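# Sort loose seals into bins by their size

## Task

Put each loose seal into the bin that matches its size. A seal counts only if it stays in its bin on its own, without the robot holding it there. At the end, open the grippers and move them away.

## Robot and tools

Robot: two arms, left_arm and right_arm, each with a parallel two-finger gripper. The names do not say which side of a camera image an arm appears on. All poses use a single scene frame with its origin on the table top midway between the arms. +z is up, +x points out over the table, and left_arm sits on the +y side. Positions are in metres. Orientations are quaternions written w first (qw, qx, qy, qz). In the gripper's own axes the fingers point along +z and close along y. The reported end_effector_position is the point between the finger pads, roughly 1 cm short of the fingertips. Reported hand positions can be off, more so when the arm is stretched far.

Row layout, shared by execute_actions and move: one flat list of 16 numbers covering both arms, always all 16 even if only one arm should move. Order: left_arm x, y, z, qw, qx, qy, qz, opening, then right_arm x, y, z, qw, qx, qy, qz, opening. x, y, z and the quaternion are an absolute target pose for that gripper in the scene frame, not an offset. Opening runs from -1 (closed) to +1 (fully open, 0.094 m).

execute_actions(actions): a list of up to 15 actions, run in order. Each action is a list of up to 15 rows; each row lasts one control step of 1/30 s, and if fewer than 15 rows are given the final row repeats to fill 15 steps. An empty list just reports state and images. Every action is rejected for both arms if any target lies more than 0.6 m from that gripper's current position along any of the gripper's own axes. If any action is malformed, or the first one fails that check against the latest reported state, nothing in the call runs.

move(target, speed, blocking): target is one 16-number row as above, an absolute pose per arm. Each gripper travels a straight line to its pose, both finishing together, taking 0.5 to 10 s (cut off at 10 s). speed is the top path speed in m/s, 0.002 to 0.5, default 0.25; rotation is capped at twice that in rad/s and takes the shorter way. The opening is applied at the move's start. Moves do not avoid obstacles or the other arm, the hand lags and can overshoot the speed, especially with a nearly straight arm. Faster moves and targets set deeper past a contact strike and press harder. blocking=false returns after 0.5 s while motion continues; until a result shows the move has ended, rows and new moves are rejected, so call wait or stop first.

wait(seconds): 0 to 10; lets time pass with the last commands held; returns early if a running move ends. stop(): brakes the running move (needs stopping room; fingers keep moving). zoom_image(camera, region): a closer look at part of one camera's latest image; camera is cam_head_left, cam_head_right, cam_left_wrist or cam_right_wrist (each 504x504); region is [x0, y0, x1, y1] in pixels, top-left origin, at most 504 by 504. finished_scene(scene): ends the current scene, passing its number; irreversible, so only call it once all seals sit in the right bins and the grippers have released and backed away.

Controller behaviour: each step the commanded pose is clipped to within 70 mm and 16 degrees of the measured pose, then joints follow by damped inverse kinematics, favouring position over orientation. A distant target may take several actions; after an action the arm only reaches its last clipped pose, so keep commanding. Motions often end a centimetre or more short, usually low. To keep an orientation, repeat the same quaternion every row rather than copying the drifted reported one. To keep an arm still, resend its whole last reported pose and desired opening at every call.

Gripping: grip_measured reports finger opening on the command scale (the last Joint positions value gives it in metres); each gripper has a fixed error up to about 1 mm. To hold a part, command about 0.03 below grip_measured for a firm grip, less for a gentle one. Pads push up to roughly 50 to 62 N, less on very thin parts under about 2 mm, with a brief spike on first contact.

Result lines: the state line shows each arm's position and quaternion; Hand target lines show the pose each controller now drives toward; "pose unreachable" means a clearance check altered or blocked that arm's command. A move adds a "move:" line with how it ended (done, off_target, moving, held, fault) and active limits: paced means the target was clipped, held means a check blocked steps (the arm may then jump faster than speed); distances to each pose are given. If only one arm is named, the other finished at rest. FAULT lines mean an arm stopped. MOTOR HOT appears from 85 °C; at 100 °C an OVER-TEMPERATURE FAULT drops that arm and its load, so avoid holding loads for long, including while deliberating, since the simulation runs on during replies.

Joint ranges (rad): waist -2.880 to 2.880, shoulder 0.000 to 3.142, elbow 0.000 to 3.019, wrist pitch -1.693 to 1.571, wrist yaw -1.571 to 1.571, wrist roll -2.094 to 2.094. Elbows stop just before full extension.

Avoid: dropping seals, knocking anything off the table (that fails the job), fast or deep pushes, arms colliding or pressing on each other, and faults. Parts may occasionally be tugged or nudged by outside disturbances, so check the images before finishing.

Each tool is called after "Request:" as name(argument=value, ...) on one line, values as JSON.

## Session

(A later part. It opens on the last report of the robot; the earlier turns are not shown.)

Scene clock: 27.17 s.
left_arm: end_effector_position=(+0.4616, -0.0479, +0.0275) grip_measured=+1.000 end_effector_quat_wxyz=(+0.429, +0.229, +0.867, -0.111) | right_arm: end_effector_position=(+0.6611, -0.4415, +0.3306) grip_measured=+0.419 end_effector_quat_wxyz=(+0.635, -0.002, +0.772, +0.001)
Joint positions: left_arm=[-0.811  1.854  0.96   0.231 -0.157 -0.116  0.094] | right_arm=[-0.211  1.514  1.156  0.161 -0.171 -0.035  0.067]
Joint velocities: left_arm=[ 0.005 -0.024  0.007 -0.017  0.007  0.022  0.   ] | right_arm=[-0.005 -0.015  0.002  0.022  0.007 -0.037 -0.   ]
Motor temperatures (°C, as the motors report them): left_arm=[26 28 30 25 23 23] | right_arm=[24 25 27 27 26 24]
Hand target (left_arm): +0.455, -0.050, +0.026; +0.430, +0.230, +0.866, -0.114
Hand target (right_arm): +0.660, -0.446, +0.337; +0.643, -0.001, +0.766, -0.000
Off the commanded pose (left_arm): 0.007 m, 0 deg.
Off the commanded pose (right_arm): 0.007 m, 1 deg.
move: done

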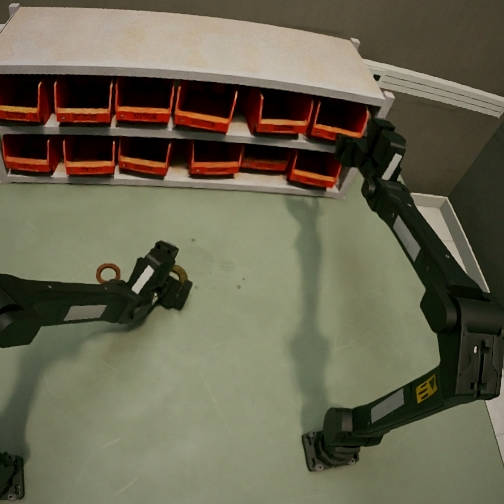

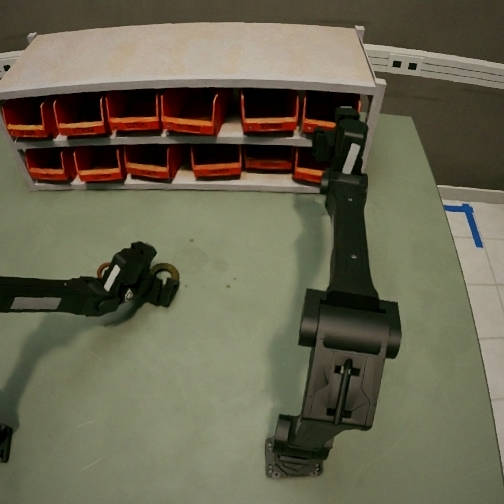

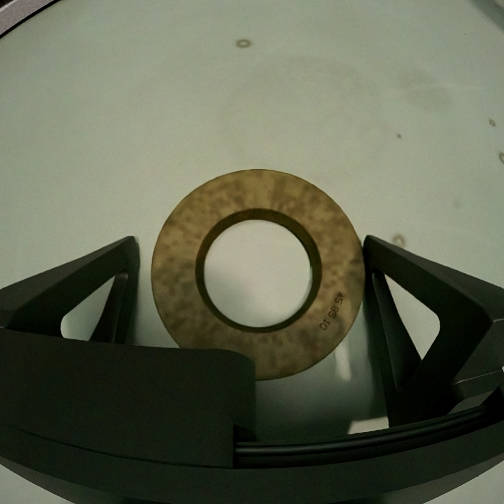

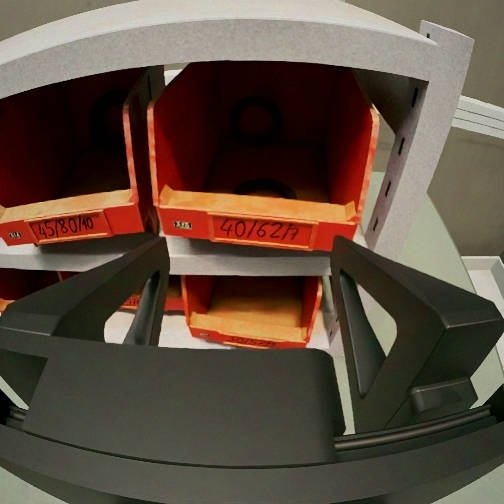

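Request:
move(target=[0.455,-0.05,0.024,0.43,0.23,0.866,-0.114,0.735, 0.5,-0.36,0.25,0.55,-0.1,0.83,0.05,0.7])

Request:
move(target=[0.46,-0.02,0.13,0.446,0.23,0.857,-0.12,0.735, 0.4,-0.28,0.15,0.446,-0.23,0.857,0.12,0.7], speed=0.2)

Scene clock: 29.33 s.
left_arm: end_effector_position=(+0.4614, -0.0478, +0.0275) grip_measured=+0.772 end_effector_quat_wxyz=(+0.430, +0.229, +0.866, -0.111) | right_arm: end_effector_position=(+0.5018, -0.3605, +0.2476) grip_measured=+0.699 end_effector_quat_wxyz=(+0.547, -0.091, +0.830, +0.051)
Joint positions: left_arm=[-0.811  1.854  0.959  0.235 -0.157 -0.116  0.083] | right_arm=[-0.139  1.16   0.731  0.005 -0.274 -0.138  0.08 ]
Joint velocities: left_arm=[-0.005 -0.005 -0.017  0.007 -0.081 -0.007 -0.   ] | right_arm=[ 0.005 -0.005  0.007 -0.002 -0.007  0.022  0.   ]
Motor temperatures (°C, as the motors report them): left_arm=[26 28 29 25 23 23] | right_arm=[24 25 27 27 26 24]
Hand target (left_arm): +0.455, -0.050, +0.024; +0.430, +0.230, +0.866, -0.114
Hand target (right_arm): +0.501, -0.357, +0.252; +0.548, -0.098, +0.829, +0.050
Off the commanded pose (left_arm): 0.008 m, 0 deg.
Off the commanded pose (right_arm): 0.003 m, 1 deg.
move: done

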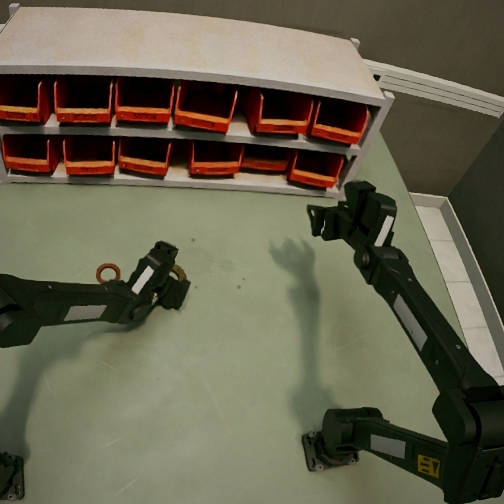

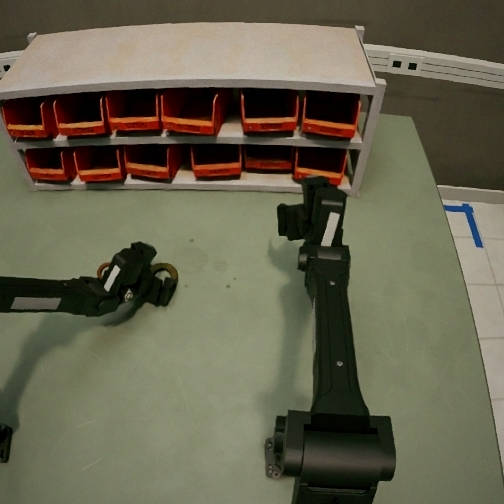

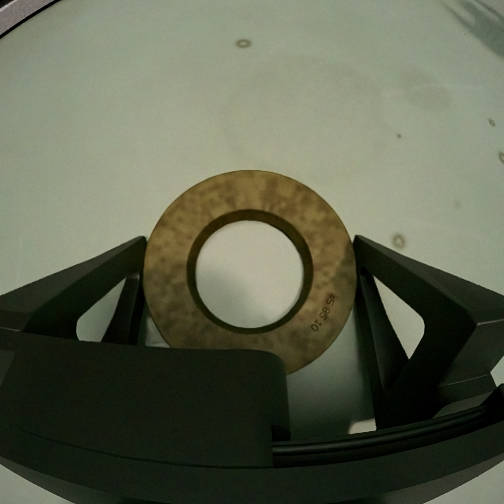

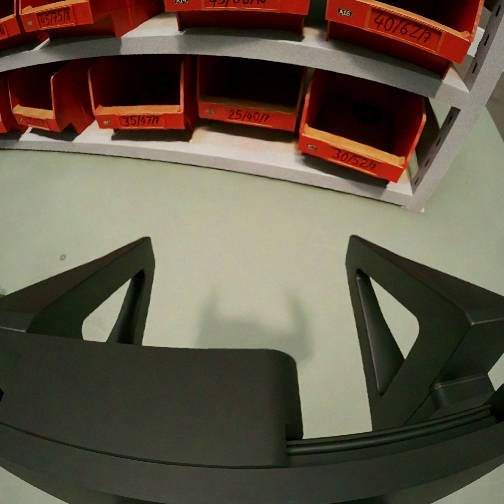

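Scene clock: 30.67 s.
left_arm: end_effector_position=(+0.4565, -0.0221, +0.1134) grip_measured=+0.772 end_effector_quat_wxyz=(+0.435, +0.229, +0.863, -0.119) | right_arm: end_effector_position=(+0.4020, -0.2803, +0.1449) grip_measured=+0.699 end_effector_quat_wxyz=(+0.441, -0.221, +0.861, +0.121)
Joint positions: left_arm=[-0.773  1.638  0.944  0.054 -0.117 -0.093  0.083] | right_arm=[-0.011  1.068  0.505 -0.118 -0.392 -0.282  0.08 ]
Joint velocities: left_arm=[ 0.005 -0.015 -0.002 -0.012  0.022  0.022  0.001] | right_arm=[-0.015 -0.024 -0.012 -0.002 -0.022 -0.037 -0.001]
Motor temperatures (°C, as the motors report them): left_arm=[26 28 29 25 23 23] | right_arm=[24 25 27 27 26 24]
Hand target (left_arm): +0.459, -0.019, +0.131; +0.446, +0.230, +0.857, -0.119
Hand target (right_arm): +0.401, -0.278, +0.150; +0.445, -0.228, +0.858, +0.121
Off the commanded pose (left_arm): 0.017 m, 1 deg.
Off the commanded pose (right_arm): 0.005 m, 1 deg.
move: off_target (left_arm)

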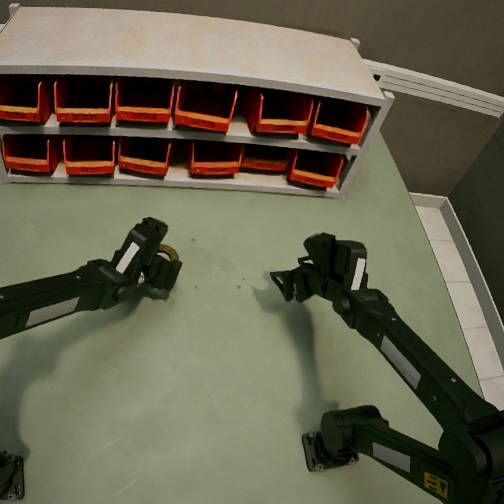

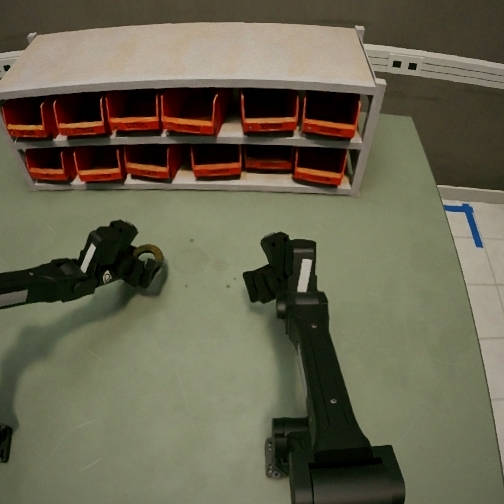

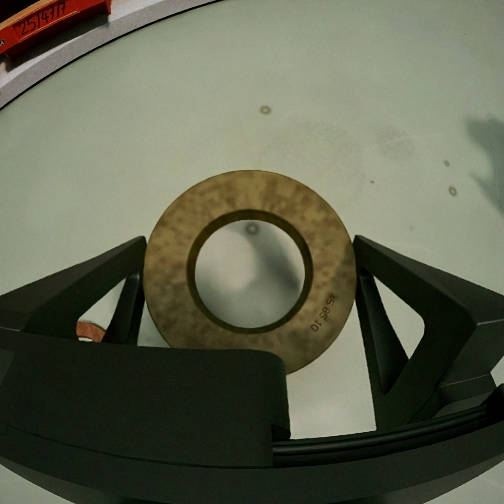

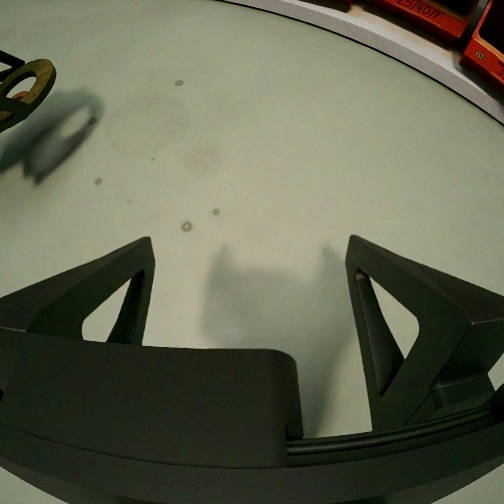

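Request:
move(target=[0.67,0.185,0.375,0.609,0,0.793,0,0.735, 0.455,0.14,0.075,0.446,-0.23,0.857,0.12,0.7])

Scene clock: 33.87 s.
left_arm: end_effector_position=(+0.6558, +0.1899, +0.3471) grip_measured=+0.772 end_effector_quat_wxyz=(+0.591, +0.002, +0.807, +0.007) | right_arm: end_effector_position=(+0.4453, +0.1339, +0.0599) grip_measured=+0.699 end_effector_quat_wxyz=(+0.435, -0.237, +0.861, +0.119)
Joint positions: left_arm=[-0.382  1.597  1.372 -0.093 -0.274 -0.075  0.083] | right_arm=[0.873 1.87  1.106 0.093 0.303 0.23  0.08 ]
Joint velocities: left_arm=[-0.015 -0.015 -0.007  0.007  0.007  0.066 -0.001] | right_arm=[-0.015 -0.005  0.002  0.002 -0.066  0.022 -0.003]
Motor temperatures (°C, as the motors report them): left_arm=[26 28 30 25 23 23] | right_arm=[24 25 27 27 26 24]
Hand target (left_arm): +0.665, +0.187, +0.378; +0.609, +0.001, +0.793, +0.005
Hand target (right_arm): +0.456, +0.144, +0.070; +0.442, -0.228, +0.858, +0.124
Off the commanded pose (left_arm): 0.032 m, 3 deg.
Off the commanded pose (right_arm): 0.019 m, 2 deg.
move: off_target (left_arm, right_arm); limits=paced

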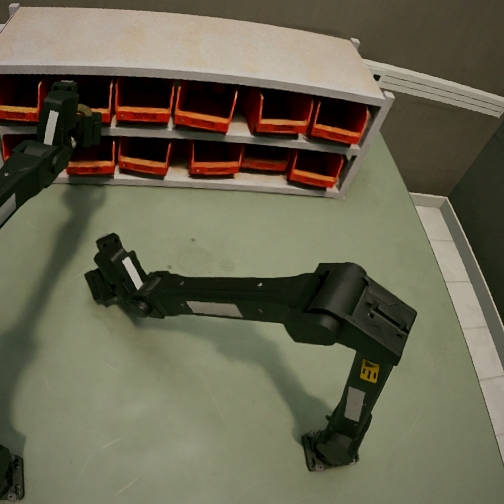

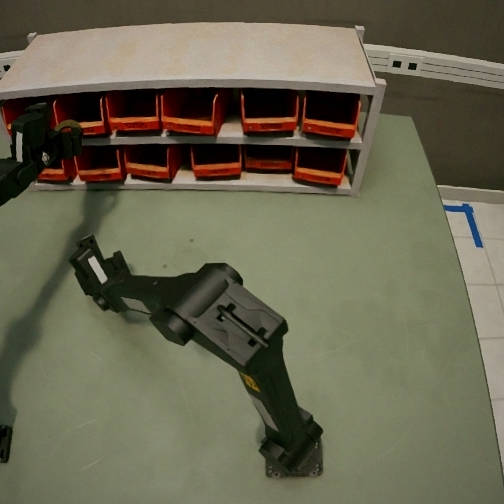

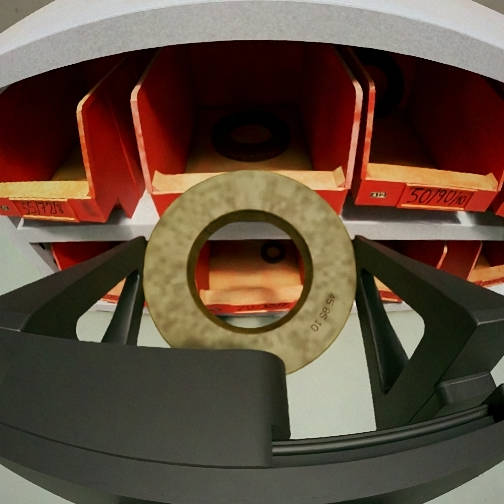

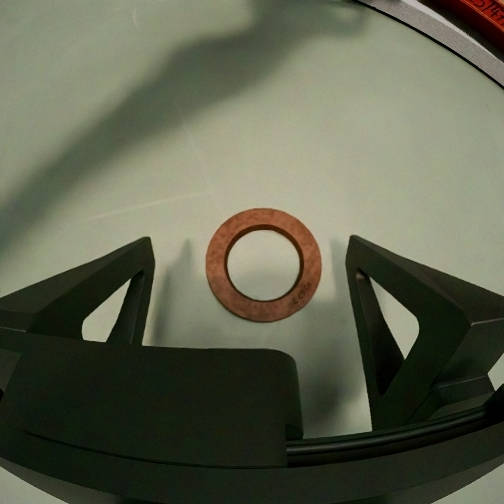

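Request:
move(target=[0.77,0.193,0.372,0.609,0,0.793,0,0.735, 0.469,0.138,0.03,0.446,-0.23,0.857,0.12,0.75], speed=0.08)

Scene clock: 36.43 s.
left_arm: end_effector_position=(+0.7523, +0.1890, +0.3347) grip_measured=+0.772 end_effector_quat_wxyz=(+0.586, +0.002, +0.810, +0.001) | right_arm: end_effector_position=(+0.4570, +0.1297, +0.0262) grip_measured=+0.749 end_effector_quat_wxyz=(+0.436, -0.233, +0.862, +0.114)
Joint positions: left_arm=[-0.339  1.845  1.675 -0.157 -0.224 -0.072  0.083] | right_arm=[0.854 1.944 1.106 0.168 0.299 0.222 0.082]
Joint velocities: left_arm=[ 0.005 -0.005  0.002 -0.002 -0.037 -0.037 -0.001] | right_arm=[-0.005  0.005  0.007  0.002  0.051  0.037 -0.001]
Motor temperatures (°C, as the motors report them): left_arm=[26 28 31 25 23 23] | right_arm=[24 25 27 27 26 24]
Hand target (left_arm): +0.765, +0.192, +0.372; +0.610, +0.000, +0.793, +0.001
Hand target (right_arm): +0.469, +0.137, +0.030; +0.446, -0.230, +0.856, +0.120
Off the commanded pose (left_arm): 0.041 m, 3 deg.
Off the commanded pose (right_arm): 0.015 m, 1 deg.
move: off_target (left_arm, right_arm)

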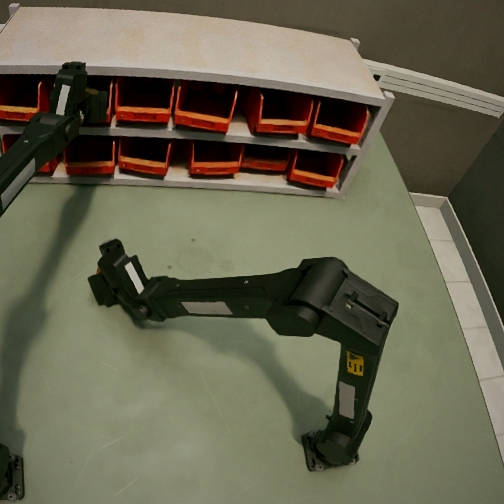

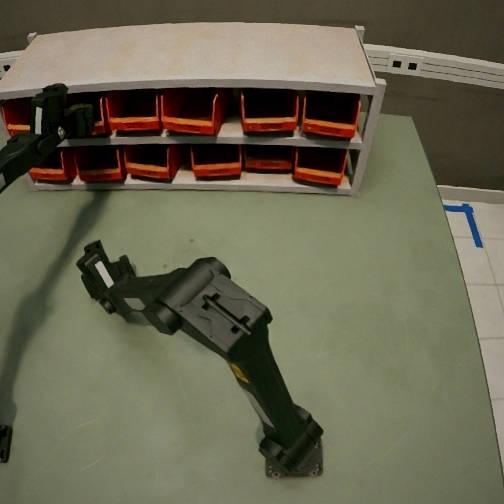

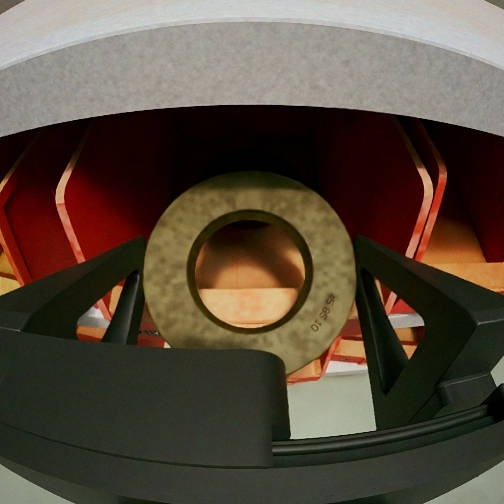

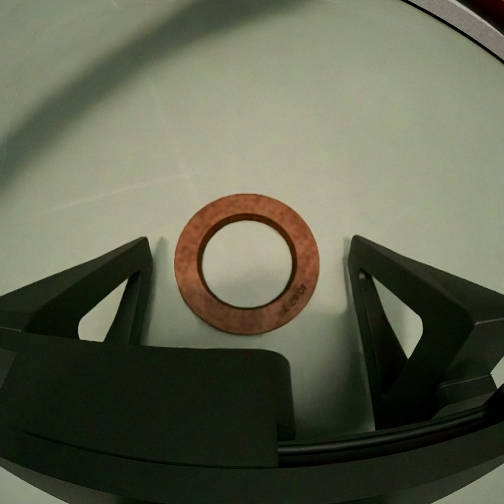

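Request:
move(target=[0.80,0.195,0.355,0.59,0,0.807,0,0.735, 0.47,0.14,0.014,0.446,-0.23,0.857,0.12,0.6], speed=0.04)

Scene clock: 39.27 s.
left_arm: end_effector_position=(+0.7825, +0.1902, +0.3259) grip_measured=+0.772 end_effector_quat_wxyz=(+0.572, +0.004, +0.820, +0.000) | right_arm: end_effector_position=(+0.4587, +0.1317, +0.0172) grip_measured=+0.601 end_effector_quat_wxyz=(+0.440, -0.231, +0.860, +0.118)
Joint positions: left_arm=[-0.325  1.932  1.803 -0.233 -0.205 -0.072  0.083] | right_arm=[0.854 1.968 1.106 0.205 0.299 0.222 0.075]
Joint velocities: left_arm=[-0.005 -0.015 -0.007 -0.002 -0.022  0.007  0.   ] | right_arm=[ 0.005 -0.015  0.002 -0.002  0.037  0.066  0.001]
Motor temperatures (°C, as the motors report them): left_arm=[26 28 31 25 23 23] | right_arm=[24 25 27 27 26 24]
Hand target (left_arm): +0.796, +0.195, +0.355; +0.591, +0.000, +0.807, +0.000
Hand target (right_arm): +0.470, +0.139, +0.014; +0.446, -0.230, +0.857, +0.120
Off the commanded pose (left_arm): 0.034 m, 3 deg.
Off the commanded pose (right_arm): 0.014 m, 1 deg.
move: off_target (left_arm, right_arm)

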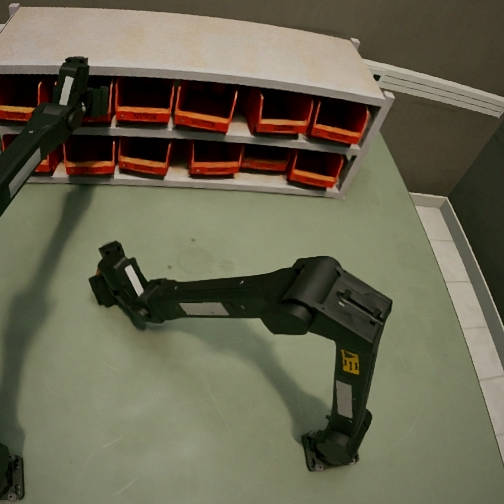

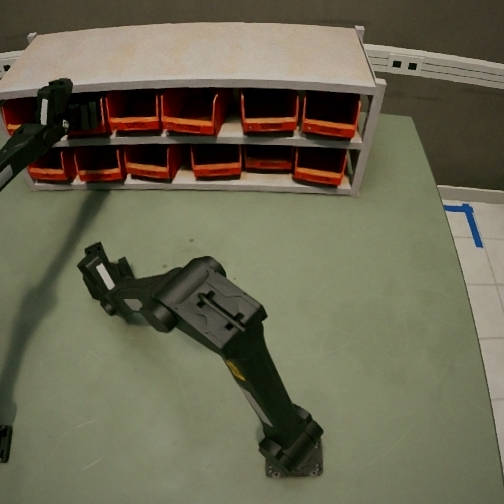

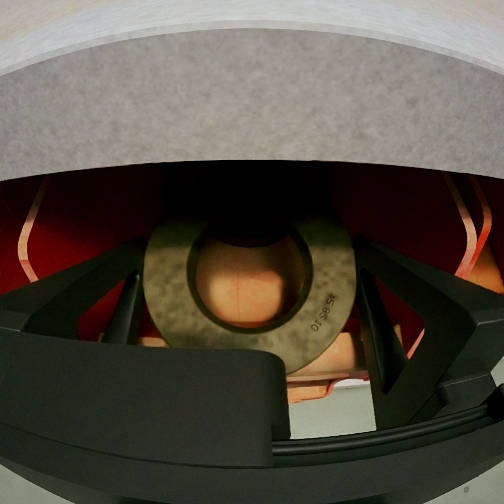

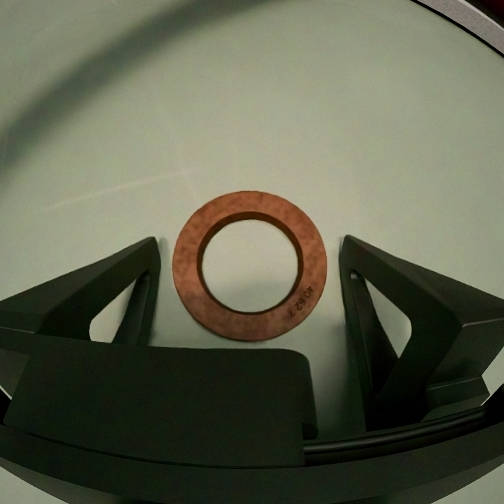

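Request:
execute_actions(actions=[[[0.797,0.196,0.35,0.591,0,0.807,0,0.9, 0.47,0.14,0.014,0.446,-0.23,0.857,0.12,0.25]],[[0.797,0.196,0.35,0.591,0,0.807,0,0.9, 0.47,0.14,0.014,0.446,-0.23,0.857,0.12,0.25]]])

Scene clock: 41.23 s.
left_arm: end_effector_position=(+0.7826, +0.1911, +0.3259) grip_measured=+0.898 end_effector_quat_wxyz=(+0.572, +0.003, +0.821, +0.001) | right_arm: end_effector_position=(+0.4586, +0.1318, +0.0170) grip_measured=+0.277 end_effector_quat_wxyz=(+0.440, -0.232, +0.859, +0.118)
Joint positions: left_arm=[-0.324  1.932  1.804 -0.234 -0.205 -0.072  0.089] | right_arm=[0.854 1.969 1.106 0.205 0.299 0.221 0.06 ]
Joint velocities: left_arm=[-0.015  0.005  0.007 -0.017 -0.007  0.037  0.   ] | right_arm=[-0.015  0.005 -0.002 -0.012  0.037 -0.022 -0.   ]
Motor temperatures (°C, as the motors report them): left_arm=[26 28 32 25 23 23] | right_arm=[24 25 27 27 26 24]
Hand target (left_arm): +0.794, +0.196, +0.350; +0.591, -0.000, +0.807, +0.000
Hand target (right_arm): +0.470, +0.139, +0.014; +0.446, -0.230, +0.857, +0.120
Off the commanded pose (left_arm): 0.028 m, 3 deg.
Off the commanded pose (right_arm): 0.014 m, 1 deg.

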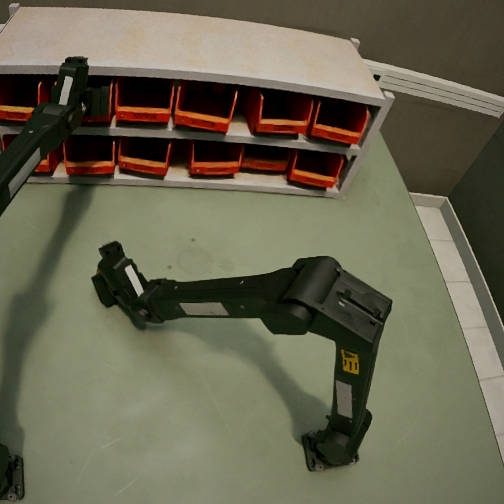

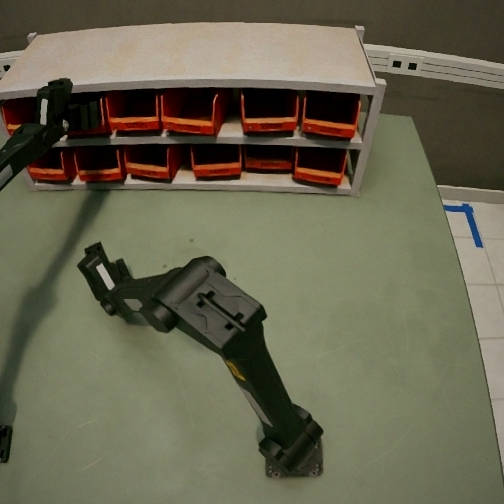

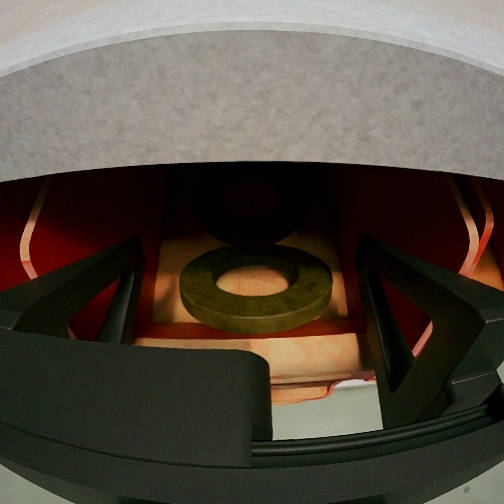

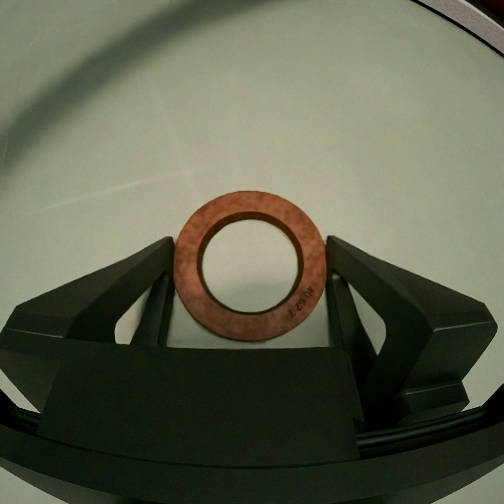

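Request:
move(target=[0.70,0.193,0.36,0.591,0,0.807,0,0.7, 0.45,0.08,0.10,0.446,-0.23,0.857,0.12,0.245], speed=0.15)

Request:
move(target=[0.68,0.193,0.34,0.609,0,0.793,0,0.3, 0.68,-0.44,0.36,0.643,0,0.766,0,0.245], speed=0.3)

Scene clock: 43.57 s.
left_arm: end_effector_position=(+0.7058, +0.1974, +0.3343) grip_measured=+0.702 end_effector_quat_wxyz=(+0.571, +0.001, +0.821, +0.005) | right_arm: end_effector_position=(+0.4492, +0.0830, +0.1018) grip_measured=+0.277 end_effector_quat_wxyz=(+0.449, -0.227, +0.856, +0.123)
Joint positions: left_arm=[-0.345  1.726  1.533 -0.174 -0.235 -0.08   0.08 ] | right_arm=[0.808 1.721 1.    0.092 0.264 0.196 0.06 ]
Joint velocities: left_arm=[ 0.005 -0.005  0.007  0.002  0.022  0.007 -0.001] | right_arm=[ 0.005  0.005 -0.002 -0.007 -0.007  0.007  0.001]
Motor temperatures (°C, as the motors report them): left_arm=[26 28 32 25 23 23] | right_arm=[24 25 27 27 26 24]
Hand target (left_arm): +0.700, +0.194, +0.359; +0.591, -0.001, +0.807, -0.000
Hand target (right_arm): +0.450, +0.080, +0.101; +0.446, -0.230, +0.857, +0.120
Off the commanded pose (left_arm): 0.027 m, 3 deg.
Off the commanded pose (right_arm): 0.004 m, 1 deg.
move: off_target (left_arm)

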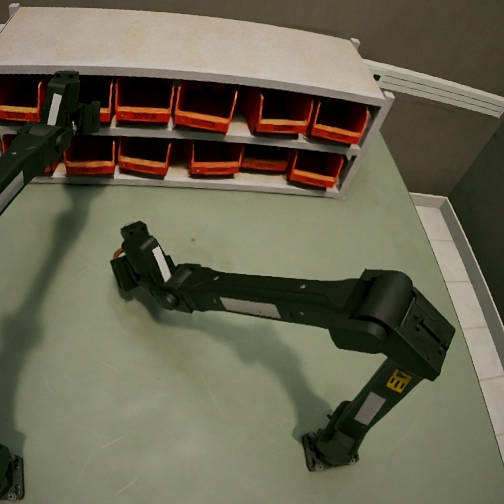

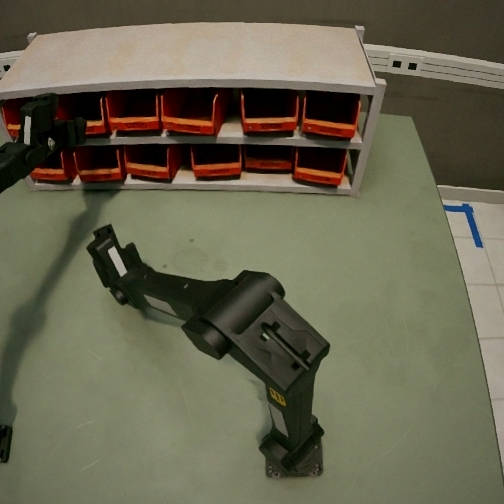

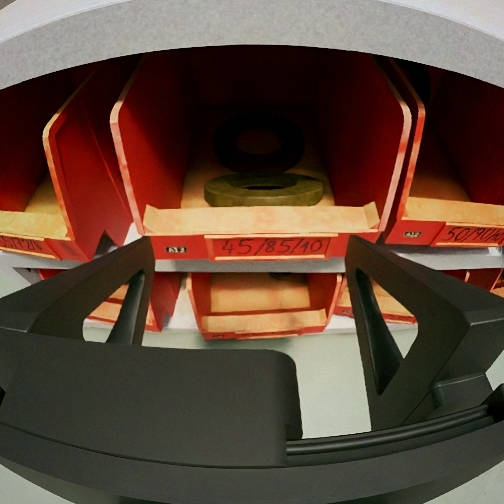

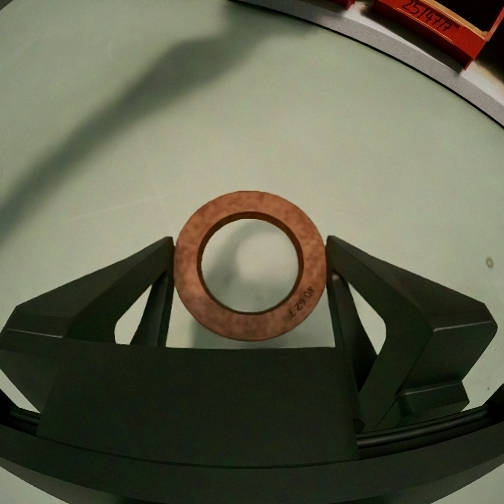

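Scene clock: 46.10 s.
left_arm: end_effector_position=(+0.6880, +0.1983, +0.3066) grip_measured=+0.302 end_effector_quat_wxyz=(+0.584, -0.003, +0.812, +0.005) | right_arm: end_effector_position=(+0.6597, -0.4515, +0.3329) grip_measured=+0.277 end_effector_quat_wxyz=(+0.627, -0.001, +0.779, -0.003)
Joint positions: left_arm=[-0.353  1.698  1.401 -0.037 -0.249 -0.08   0.061] | right_arm=[-0.228  1.51   1.172  0.119 -0.179 -0.046  0.06 ]
Joint velocities: left_arm=[ 0.005 -0.005 -0.007 -0.007  0.037 -0.066  0.   ] | right_arm=[ 0.005 -0.015 -0.007  0.017  0.007 -0.095 -0.002]
Motor temperatures (°C, as the motors report them): left_arm=[26 29 31 25 23 23] | right_arm=[24 25 27 27 26 24]
Hand target (left_arm): +0.680, +0.194, +0.339; +0.609, -0.001, +0.793, -0.000
Hand target (right_arm): +0.673, -0.449, +0.362; +0.648, -0.006, +0.762, -0.002
Off the commanded pose (left_arm): 0.035 m, 4 deg.
Off the commanded pose (right_arm): 0.036 m, 2 deg.
move: off_target (left_arm, right_arm)

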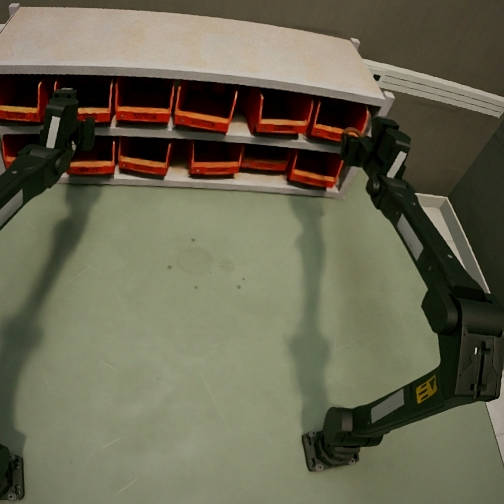

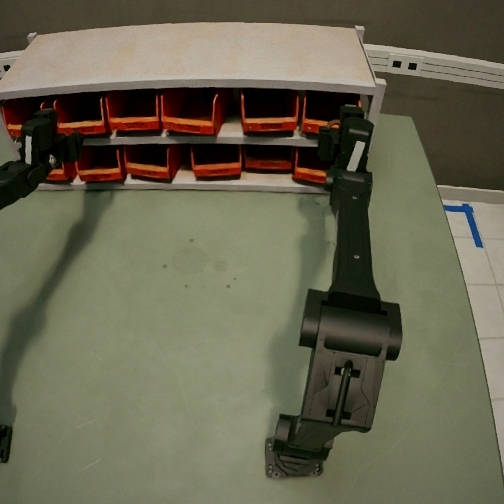

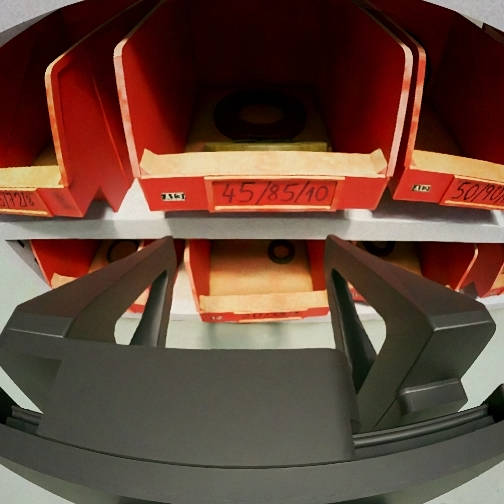

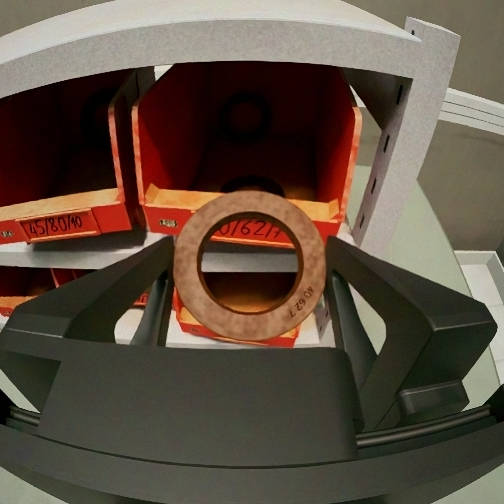

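Request:
move(target=[0.56,0.25,0.33,0.643,0,0.766,0,0.3, 0.795,-0.447,0.345,0.643,0,0.766,0,0.245], speed=0.08)

Request:
execute_actions(actions=[[[0.56,0.25,0.33,0.643,0,0.766,0,0.3, 0.80,-0.447,0.337,0.643,0,0.766,0,0.245]],[[0.56,0.25,0.33,0.643,0,0.766,0,0.3, 0.807,-0.447,0.33,0.643,0,0.766,0,0.245]]])

Scene clock: 49.93 s.
left_arm: end_effector_position=(+0.5641, +0.2465, +0.3103) grip_measured=+0.302 end_effector_quat_wxyz=(+0.625, -0.000, +0.781, -0.002) | right_arm: end_effector_position=(+0.7790, -0.4515, +0.3214) grip_measured=+0.277 end_effector_quat_wxyz=(+0.630, +0.000, +0.777, -0.001)
Joint positions: left_arm=[-0.313  1.368  0.964  0.178 -0.204 -0.049  0.061] | right_arm=[-0.192  1.812  1.522  0.08  -0.146 -0.033  0.06 ]
Joint velocities: left_arm=[-0.005 -0.005 -0.012 -0.002  0.11  -0.022 -0.   ] | right_arm=[-0.005 -0.015 -0.022  0.007  0.037 -0.007  0.   ]
Motor temperatures (°C, as the motors report them): left_arm=[26 29 31 25 23 23] | right_arm=[24 25 28 27 26 24]
Hand target (left_arm): +0.560, +0.252, +0.329; +0.643, -0.000, +0.766, +0.001
Hand target (right_arm): +0.792, -0.448, +0.343; +0.643, -0.000, +0.766, +0.000
Off the commanded pose (left_arm): 0.020 m, 3 deg.
Off the commanded pose (right_arm): 0.029 m, 2 deg.
move: off_target (left_arm, right_arm)

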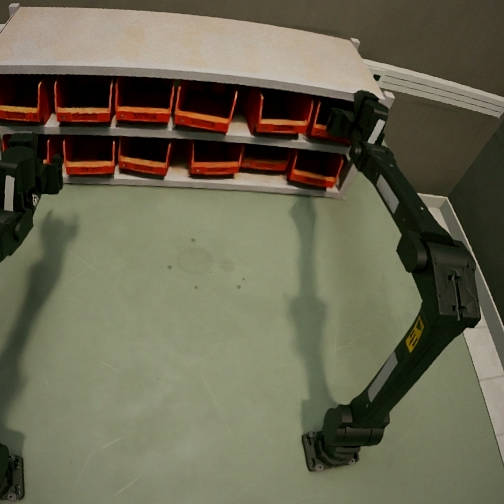

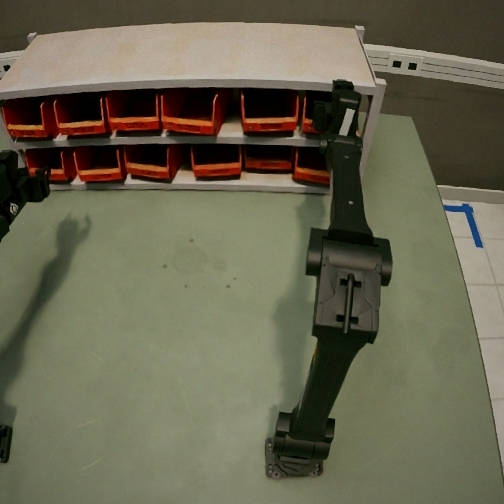

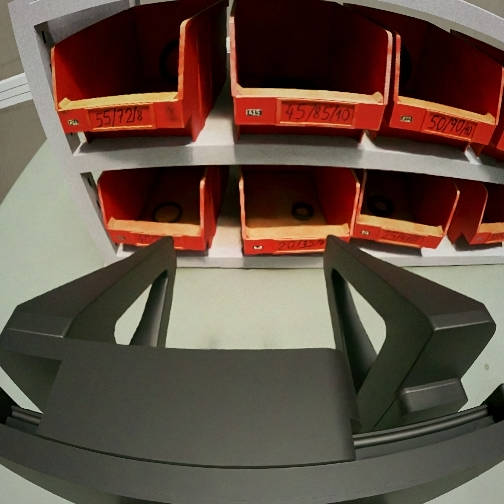

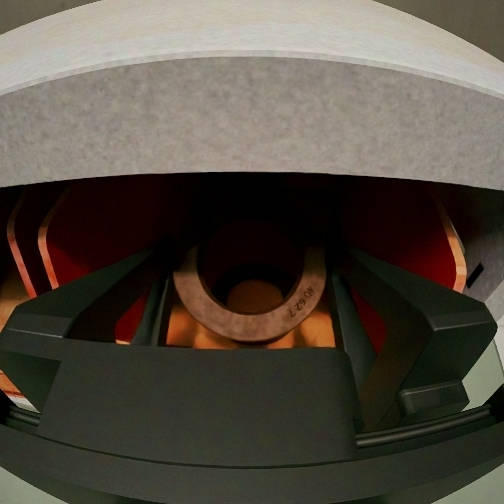

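Scene clock: 50.93 s.
left_arm: end_effector_position=(+0.5641, +0.2465, +0.3103) grip_measured=+0.302 end_effector_quat_wxyz=(+0.625, -0.000, +0.781, -0.002) | right_arm: end_effector_position=(+0.7903, -0.4509, +0.3043) grip_measured=+0.277 end_effector_quat_wxyz=(+0.623, +0.001, +0.782, -0.000)
Joint positions: left_arm=[-0.313  1.368  0.964  0.178 -0.204 -0.049  0.061] | right_arm=[-0.188  1.852  1.545  0.08  -0.142 -0.032  0.06 ]
Joint velocities: left_arm=[-0.005  0.005 -0.002 -0.007  0.022  0.022 -0.   ] | right_arm=[-0.005 -0.005  0.007 -0.022  0.095 -0.037  0.001]
Motor temperatures (°C, as the motors report them): left_arm=[26 29 31 25 23 23] | right_arm=[24 25 28 27 26 24]
Hand target (left_arm): +0.560, +0.250, +0.330; +0.643, -0.000, +0.766, +0.000
Hand target (right_arm): +0.804, -0.447, +0.330; +0.643, -0.000, +0.766, +0.000
Off the commanded pose (left_arm): 0.020 m, 3 deg.
Off the commanded pose (right_arm): 0.031 m, 3 deg.

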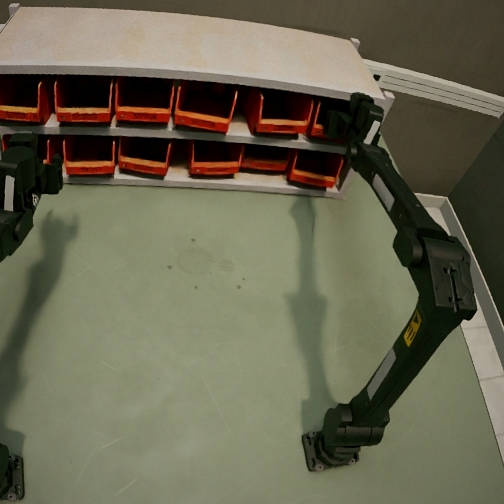

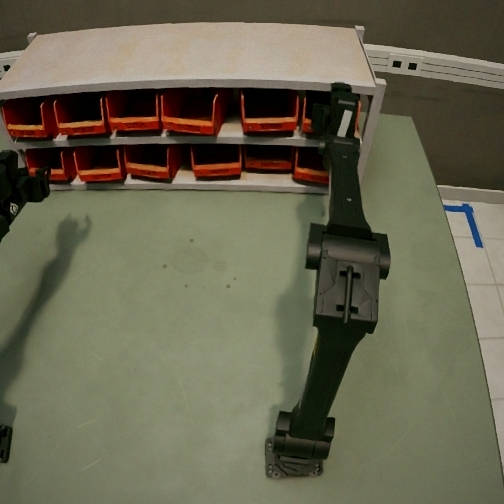

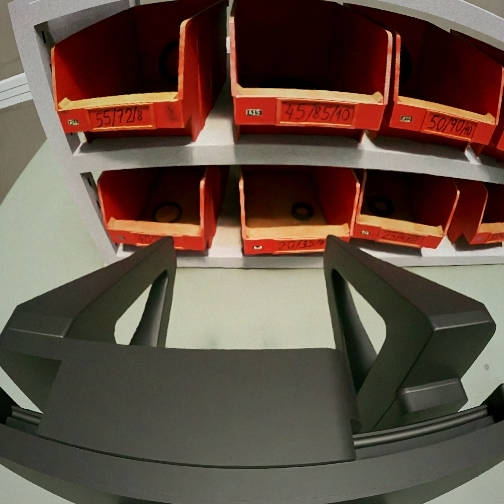

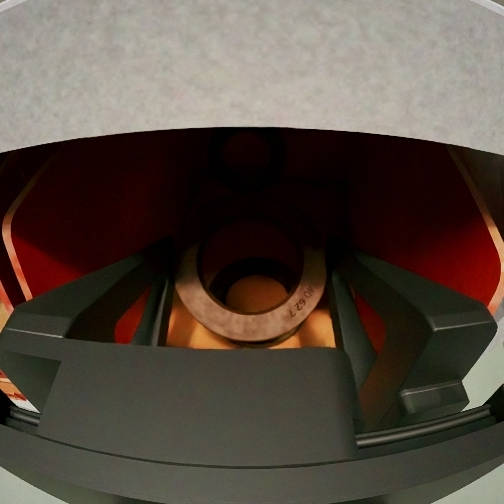

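Request:
execute_actions(actions=[[[0.56,0.25,0.33,0.643,0,0.766,0,0.3, 0.805,-0.447,0.327,0.643,0,0.766,0,0.42]]])

Request:
move(target=[0.48,0.28,0.33,0.643,0,0.766,0,0.3, 0.52,-0.44,0.37,0.643,0,0.766,0,0.42])

Scene clock: 53.83 s.
left_arm: end_effector_position=(+0.5641, +0.2465, +0.3103) grip_measured=+0.302 end_effector_quat_wxyz=(+0.625, -0.000, +0.781, -0.002) | right_arm: end_effector_position=(+0.7903, -0.4509, +0.3043) grip_measured=+0.419 end_effector_quat_wxyz=(+0.623, +0.001, +0.782, -0.000)
Joint positions: left_arm=[-0.313  1.368  0.964  0.178 -0.204 -0.049  0.061] | right_arm=[-0.188  1.852  1.545  0.08  -0.142 -0.032  0.067]
Joint velocities: left_arm=[ 0.005 -0.005 -0.012 -0.007  0.051  0.066 -0.   ] | right_arm=[ 0.005 -0.005 -0.007  0.007 -0.007  0.022 -0.   ]
Motor temperatures (°C, as the motors report them): left_arm=[26 29 31 25 23 23] | right_arm=[24 25 29 27 26 24]
Hand target (left_arm): +0.560, +0.250, +0.330; +0.643, -0.000, +0.766, +0.000
Hand target (right_arm): +0.803, -0.447, +0.327; +0.643, -0.000, +0.766, +0.000
Off the commanded pose (left_arm): 0.020 m, 3 deg.
Off the commanded pose (right_arm): 0.027 m, 3 deg.

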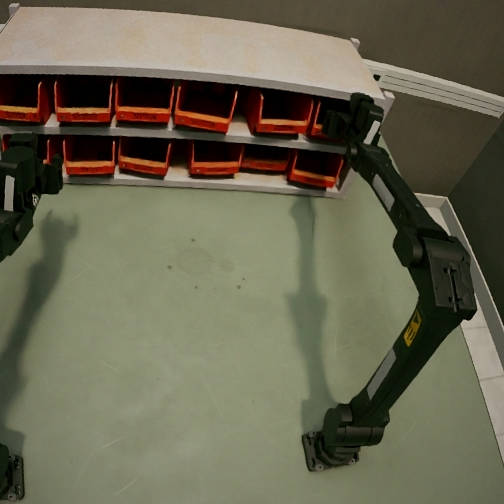

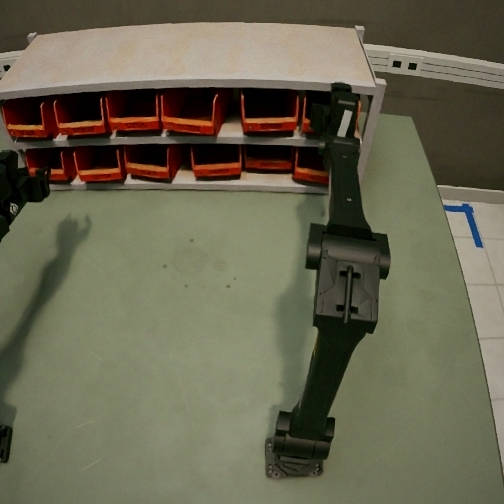

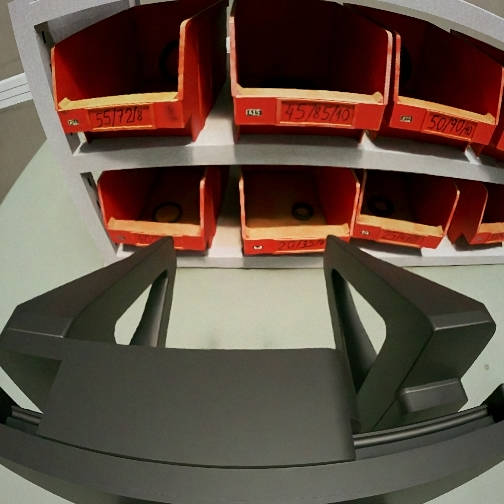

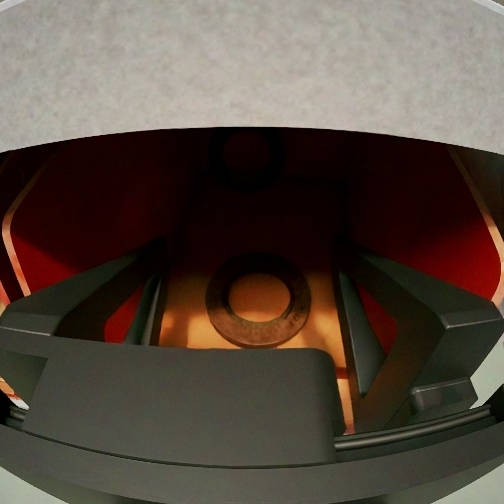

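Scene clock: 55.40 s.
left_arm: end_effector_position=(+0.4841, +0.2764, +0.3262) grip_measured=+0.302 end_effector_quat_wxyz=(+0.642, -0.002, +0.766, -0.006) | right_arm: end_effector_position=(+0.5189, -0.4337, +0.3811) grip_measured=+0.419 end_effector_quat_wxyz=(+0.650, -0.001, +0.760, +0.001)
Joint positions: left_arm=[-0.277  1.12   0.769  0.173 -0.167 -0.042  0.061] | right_arm=[-0.256  1.097  0.889  0.049 -0.215 -0.035  0.067]
Joint velocities: left_arm=[-0.005 -0.005 -0.012  0.007  0.022 -0.022  0.   ] | right_arm=[ 0.005 -0.005  0.027 -0.007  0.022  0.007 -0.001]
Motor temperatures (°C, as the motors report them): left_arm=[26 29 31 25 23 23] | right_arm=[24 25 29 27 26 24]
Hand target (left_arm): +0.480, +0.281, +0.330; +0.643, +0.000, +0.766, +0.000
Hand target (right_arm): +0.520, -0.437, +0.374; +0.643, -0.001, +0.766, -0.000
Off the commanded pose (left_arm): 0.007 m, 1 deg.
Off the commanded pose (right_arm): 0.013 m, 1 deg.
move: off_target (right_arm)

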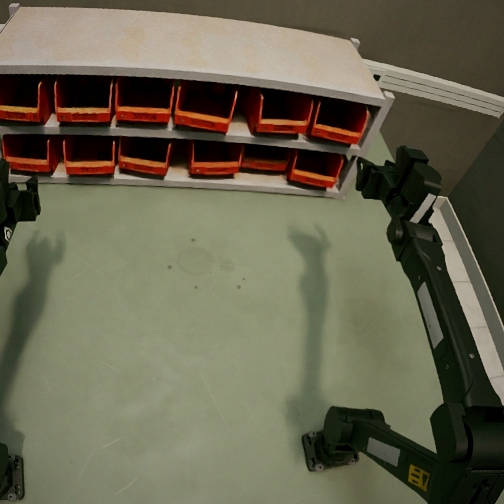

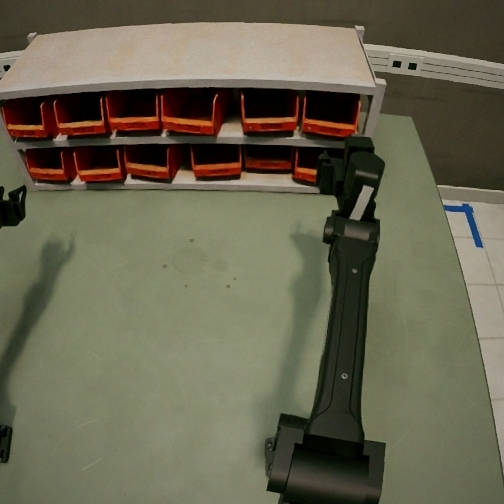

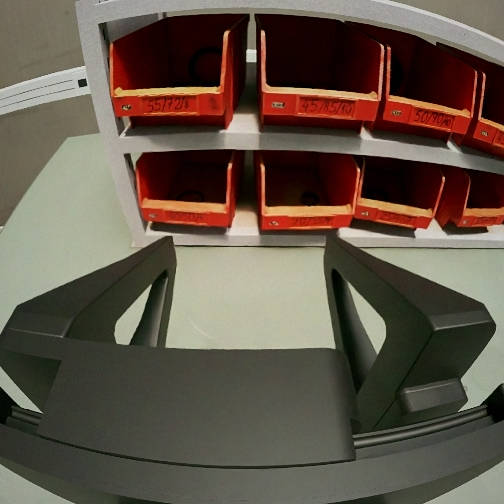

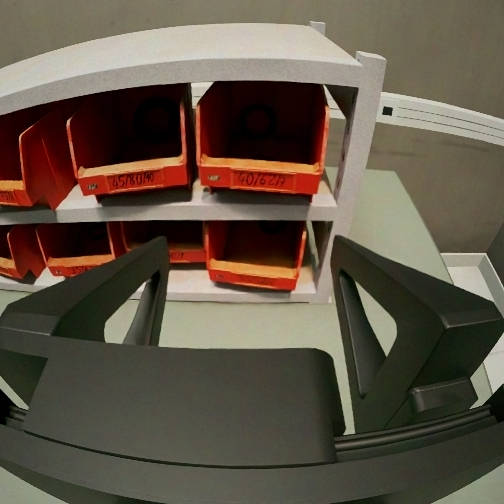

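Request:
finished_scene(scene=2)

The scene is finished: the task was done.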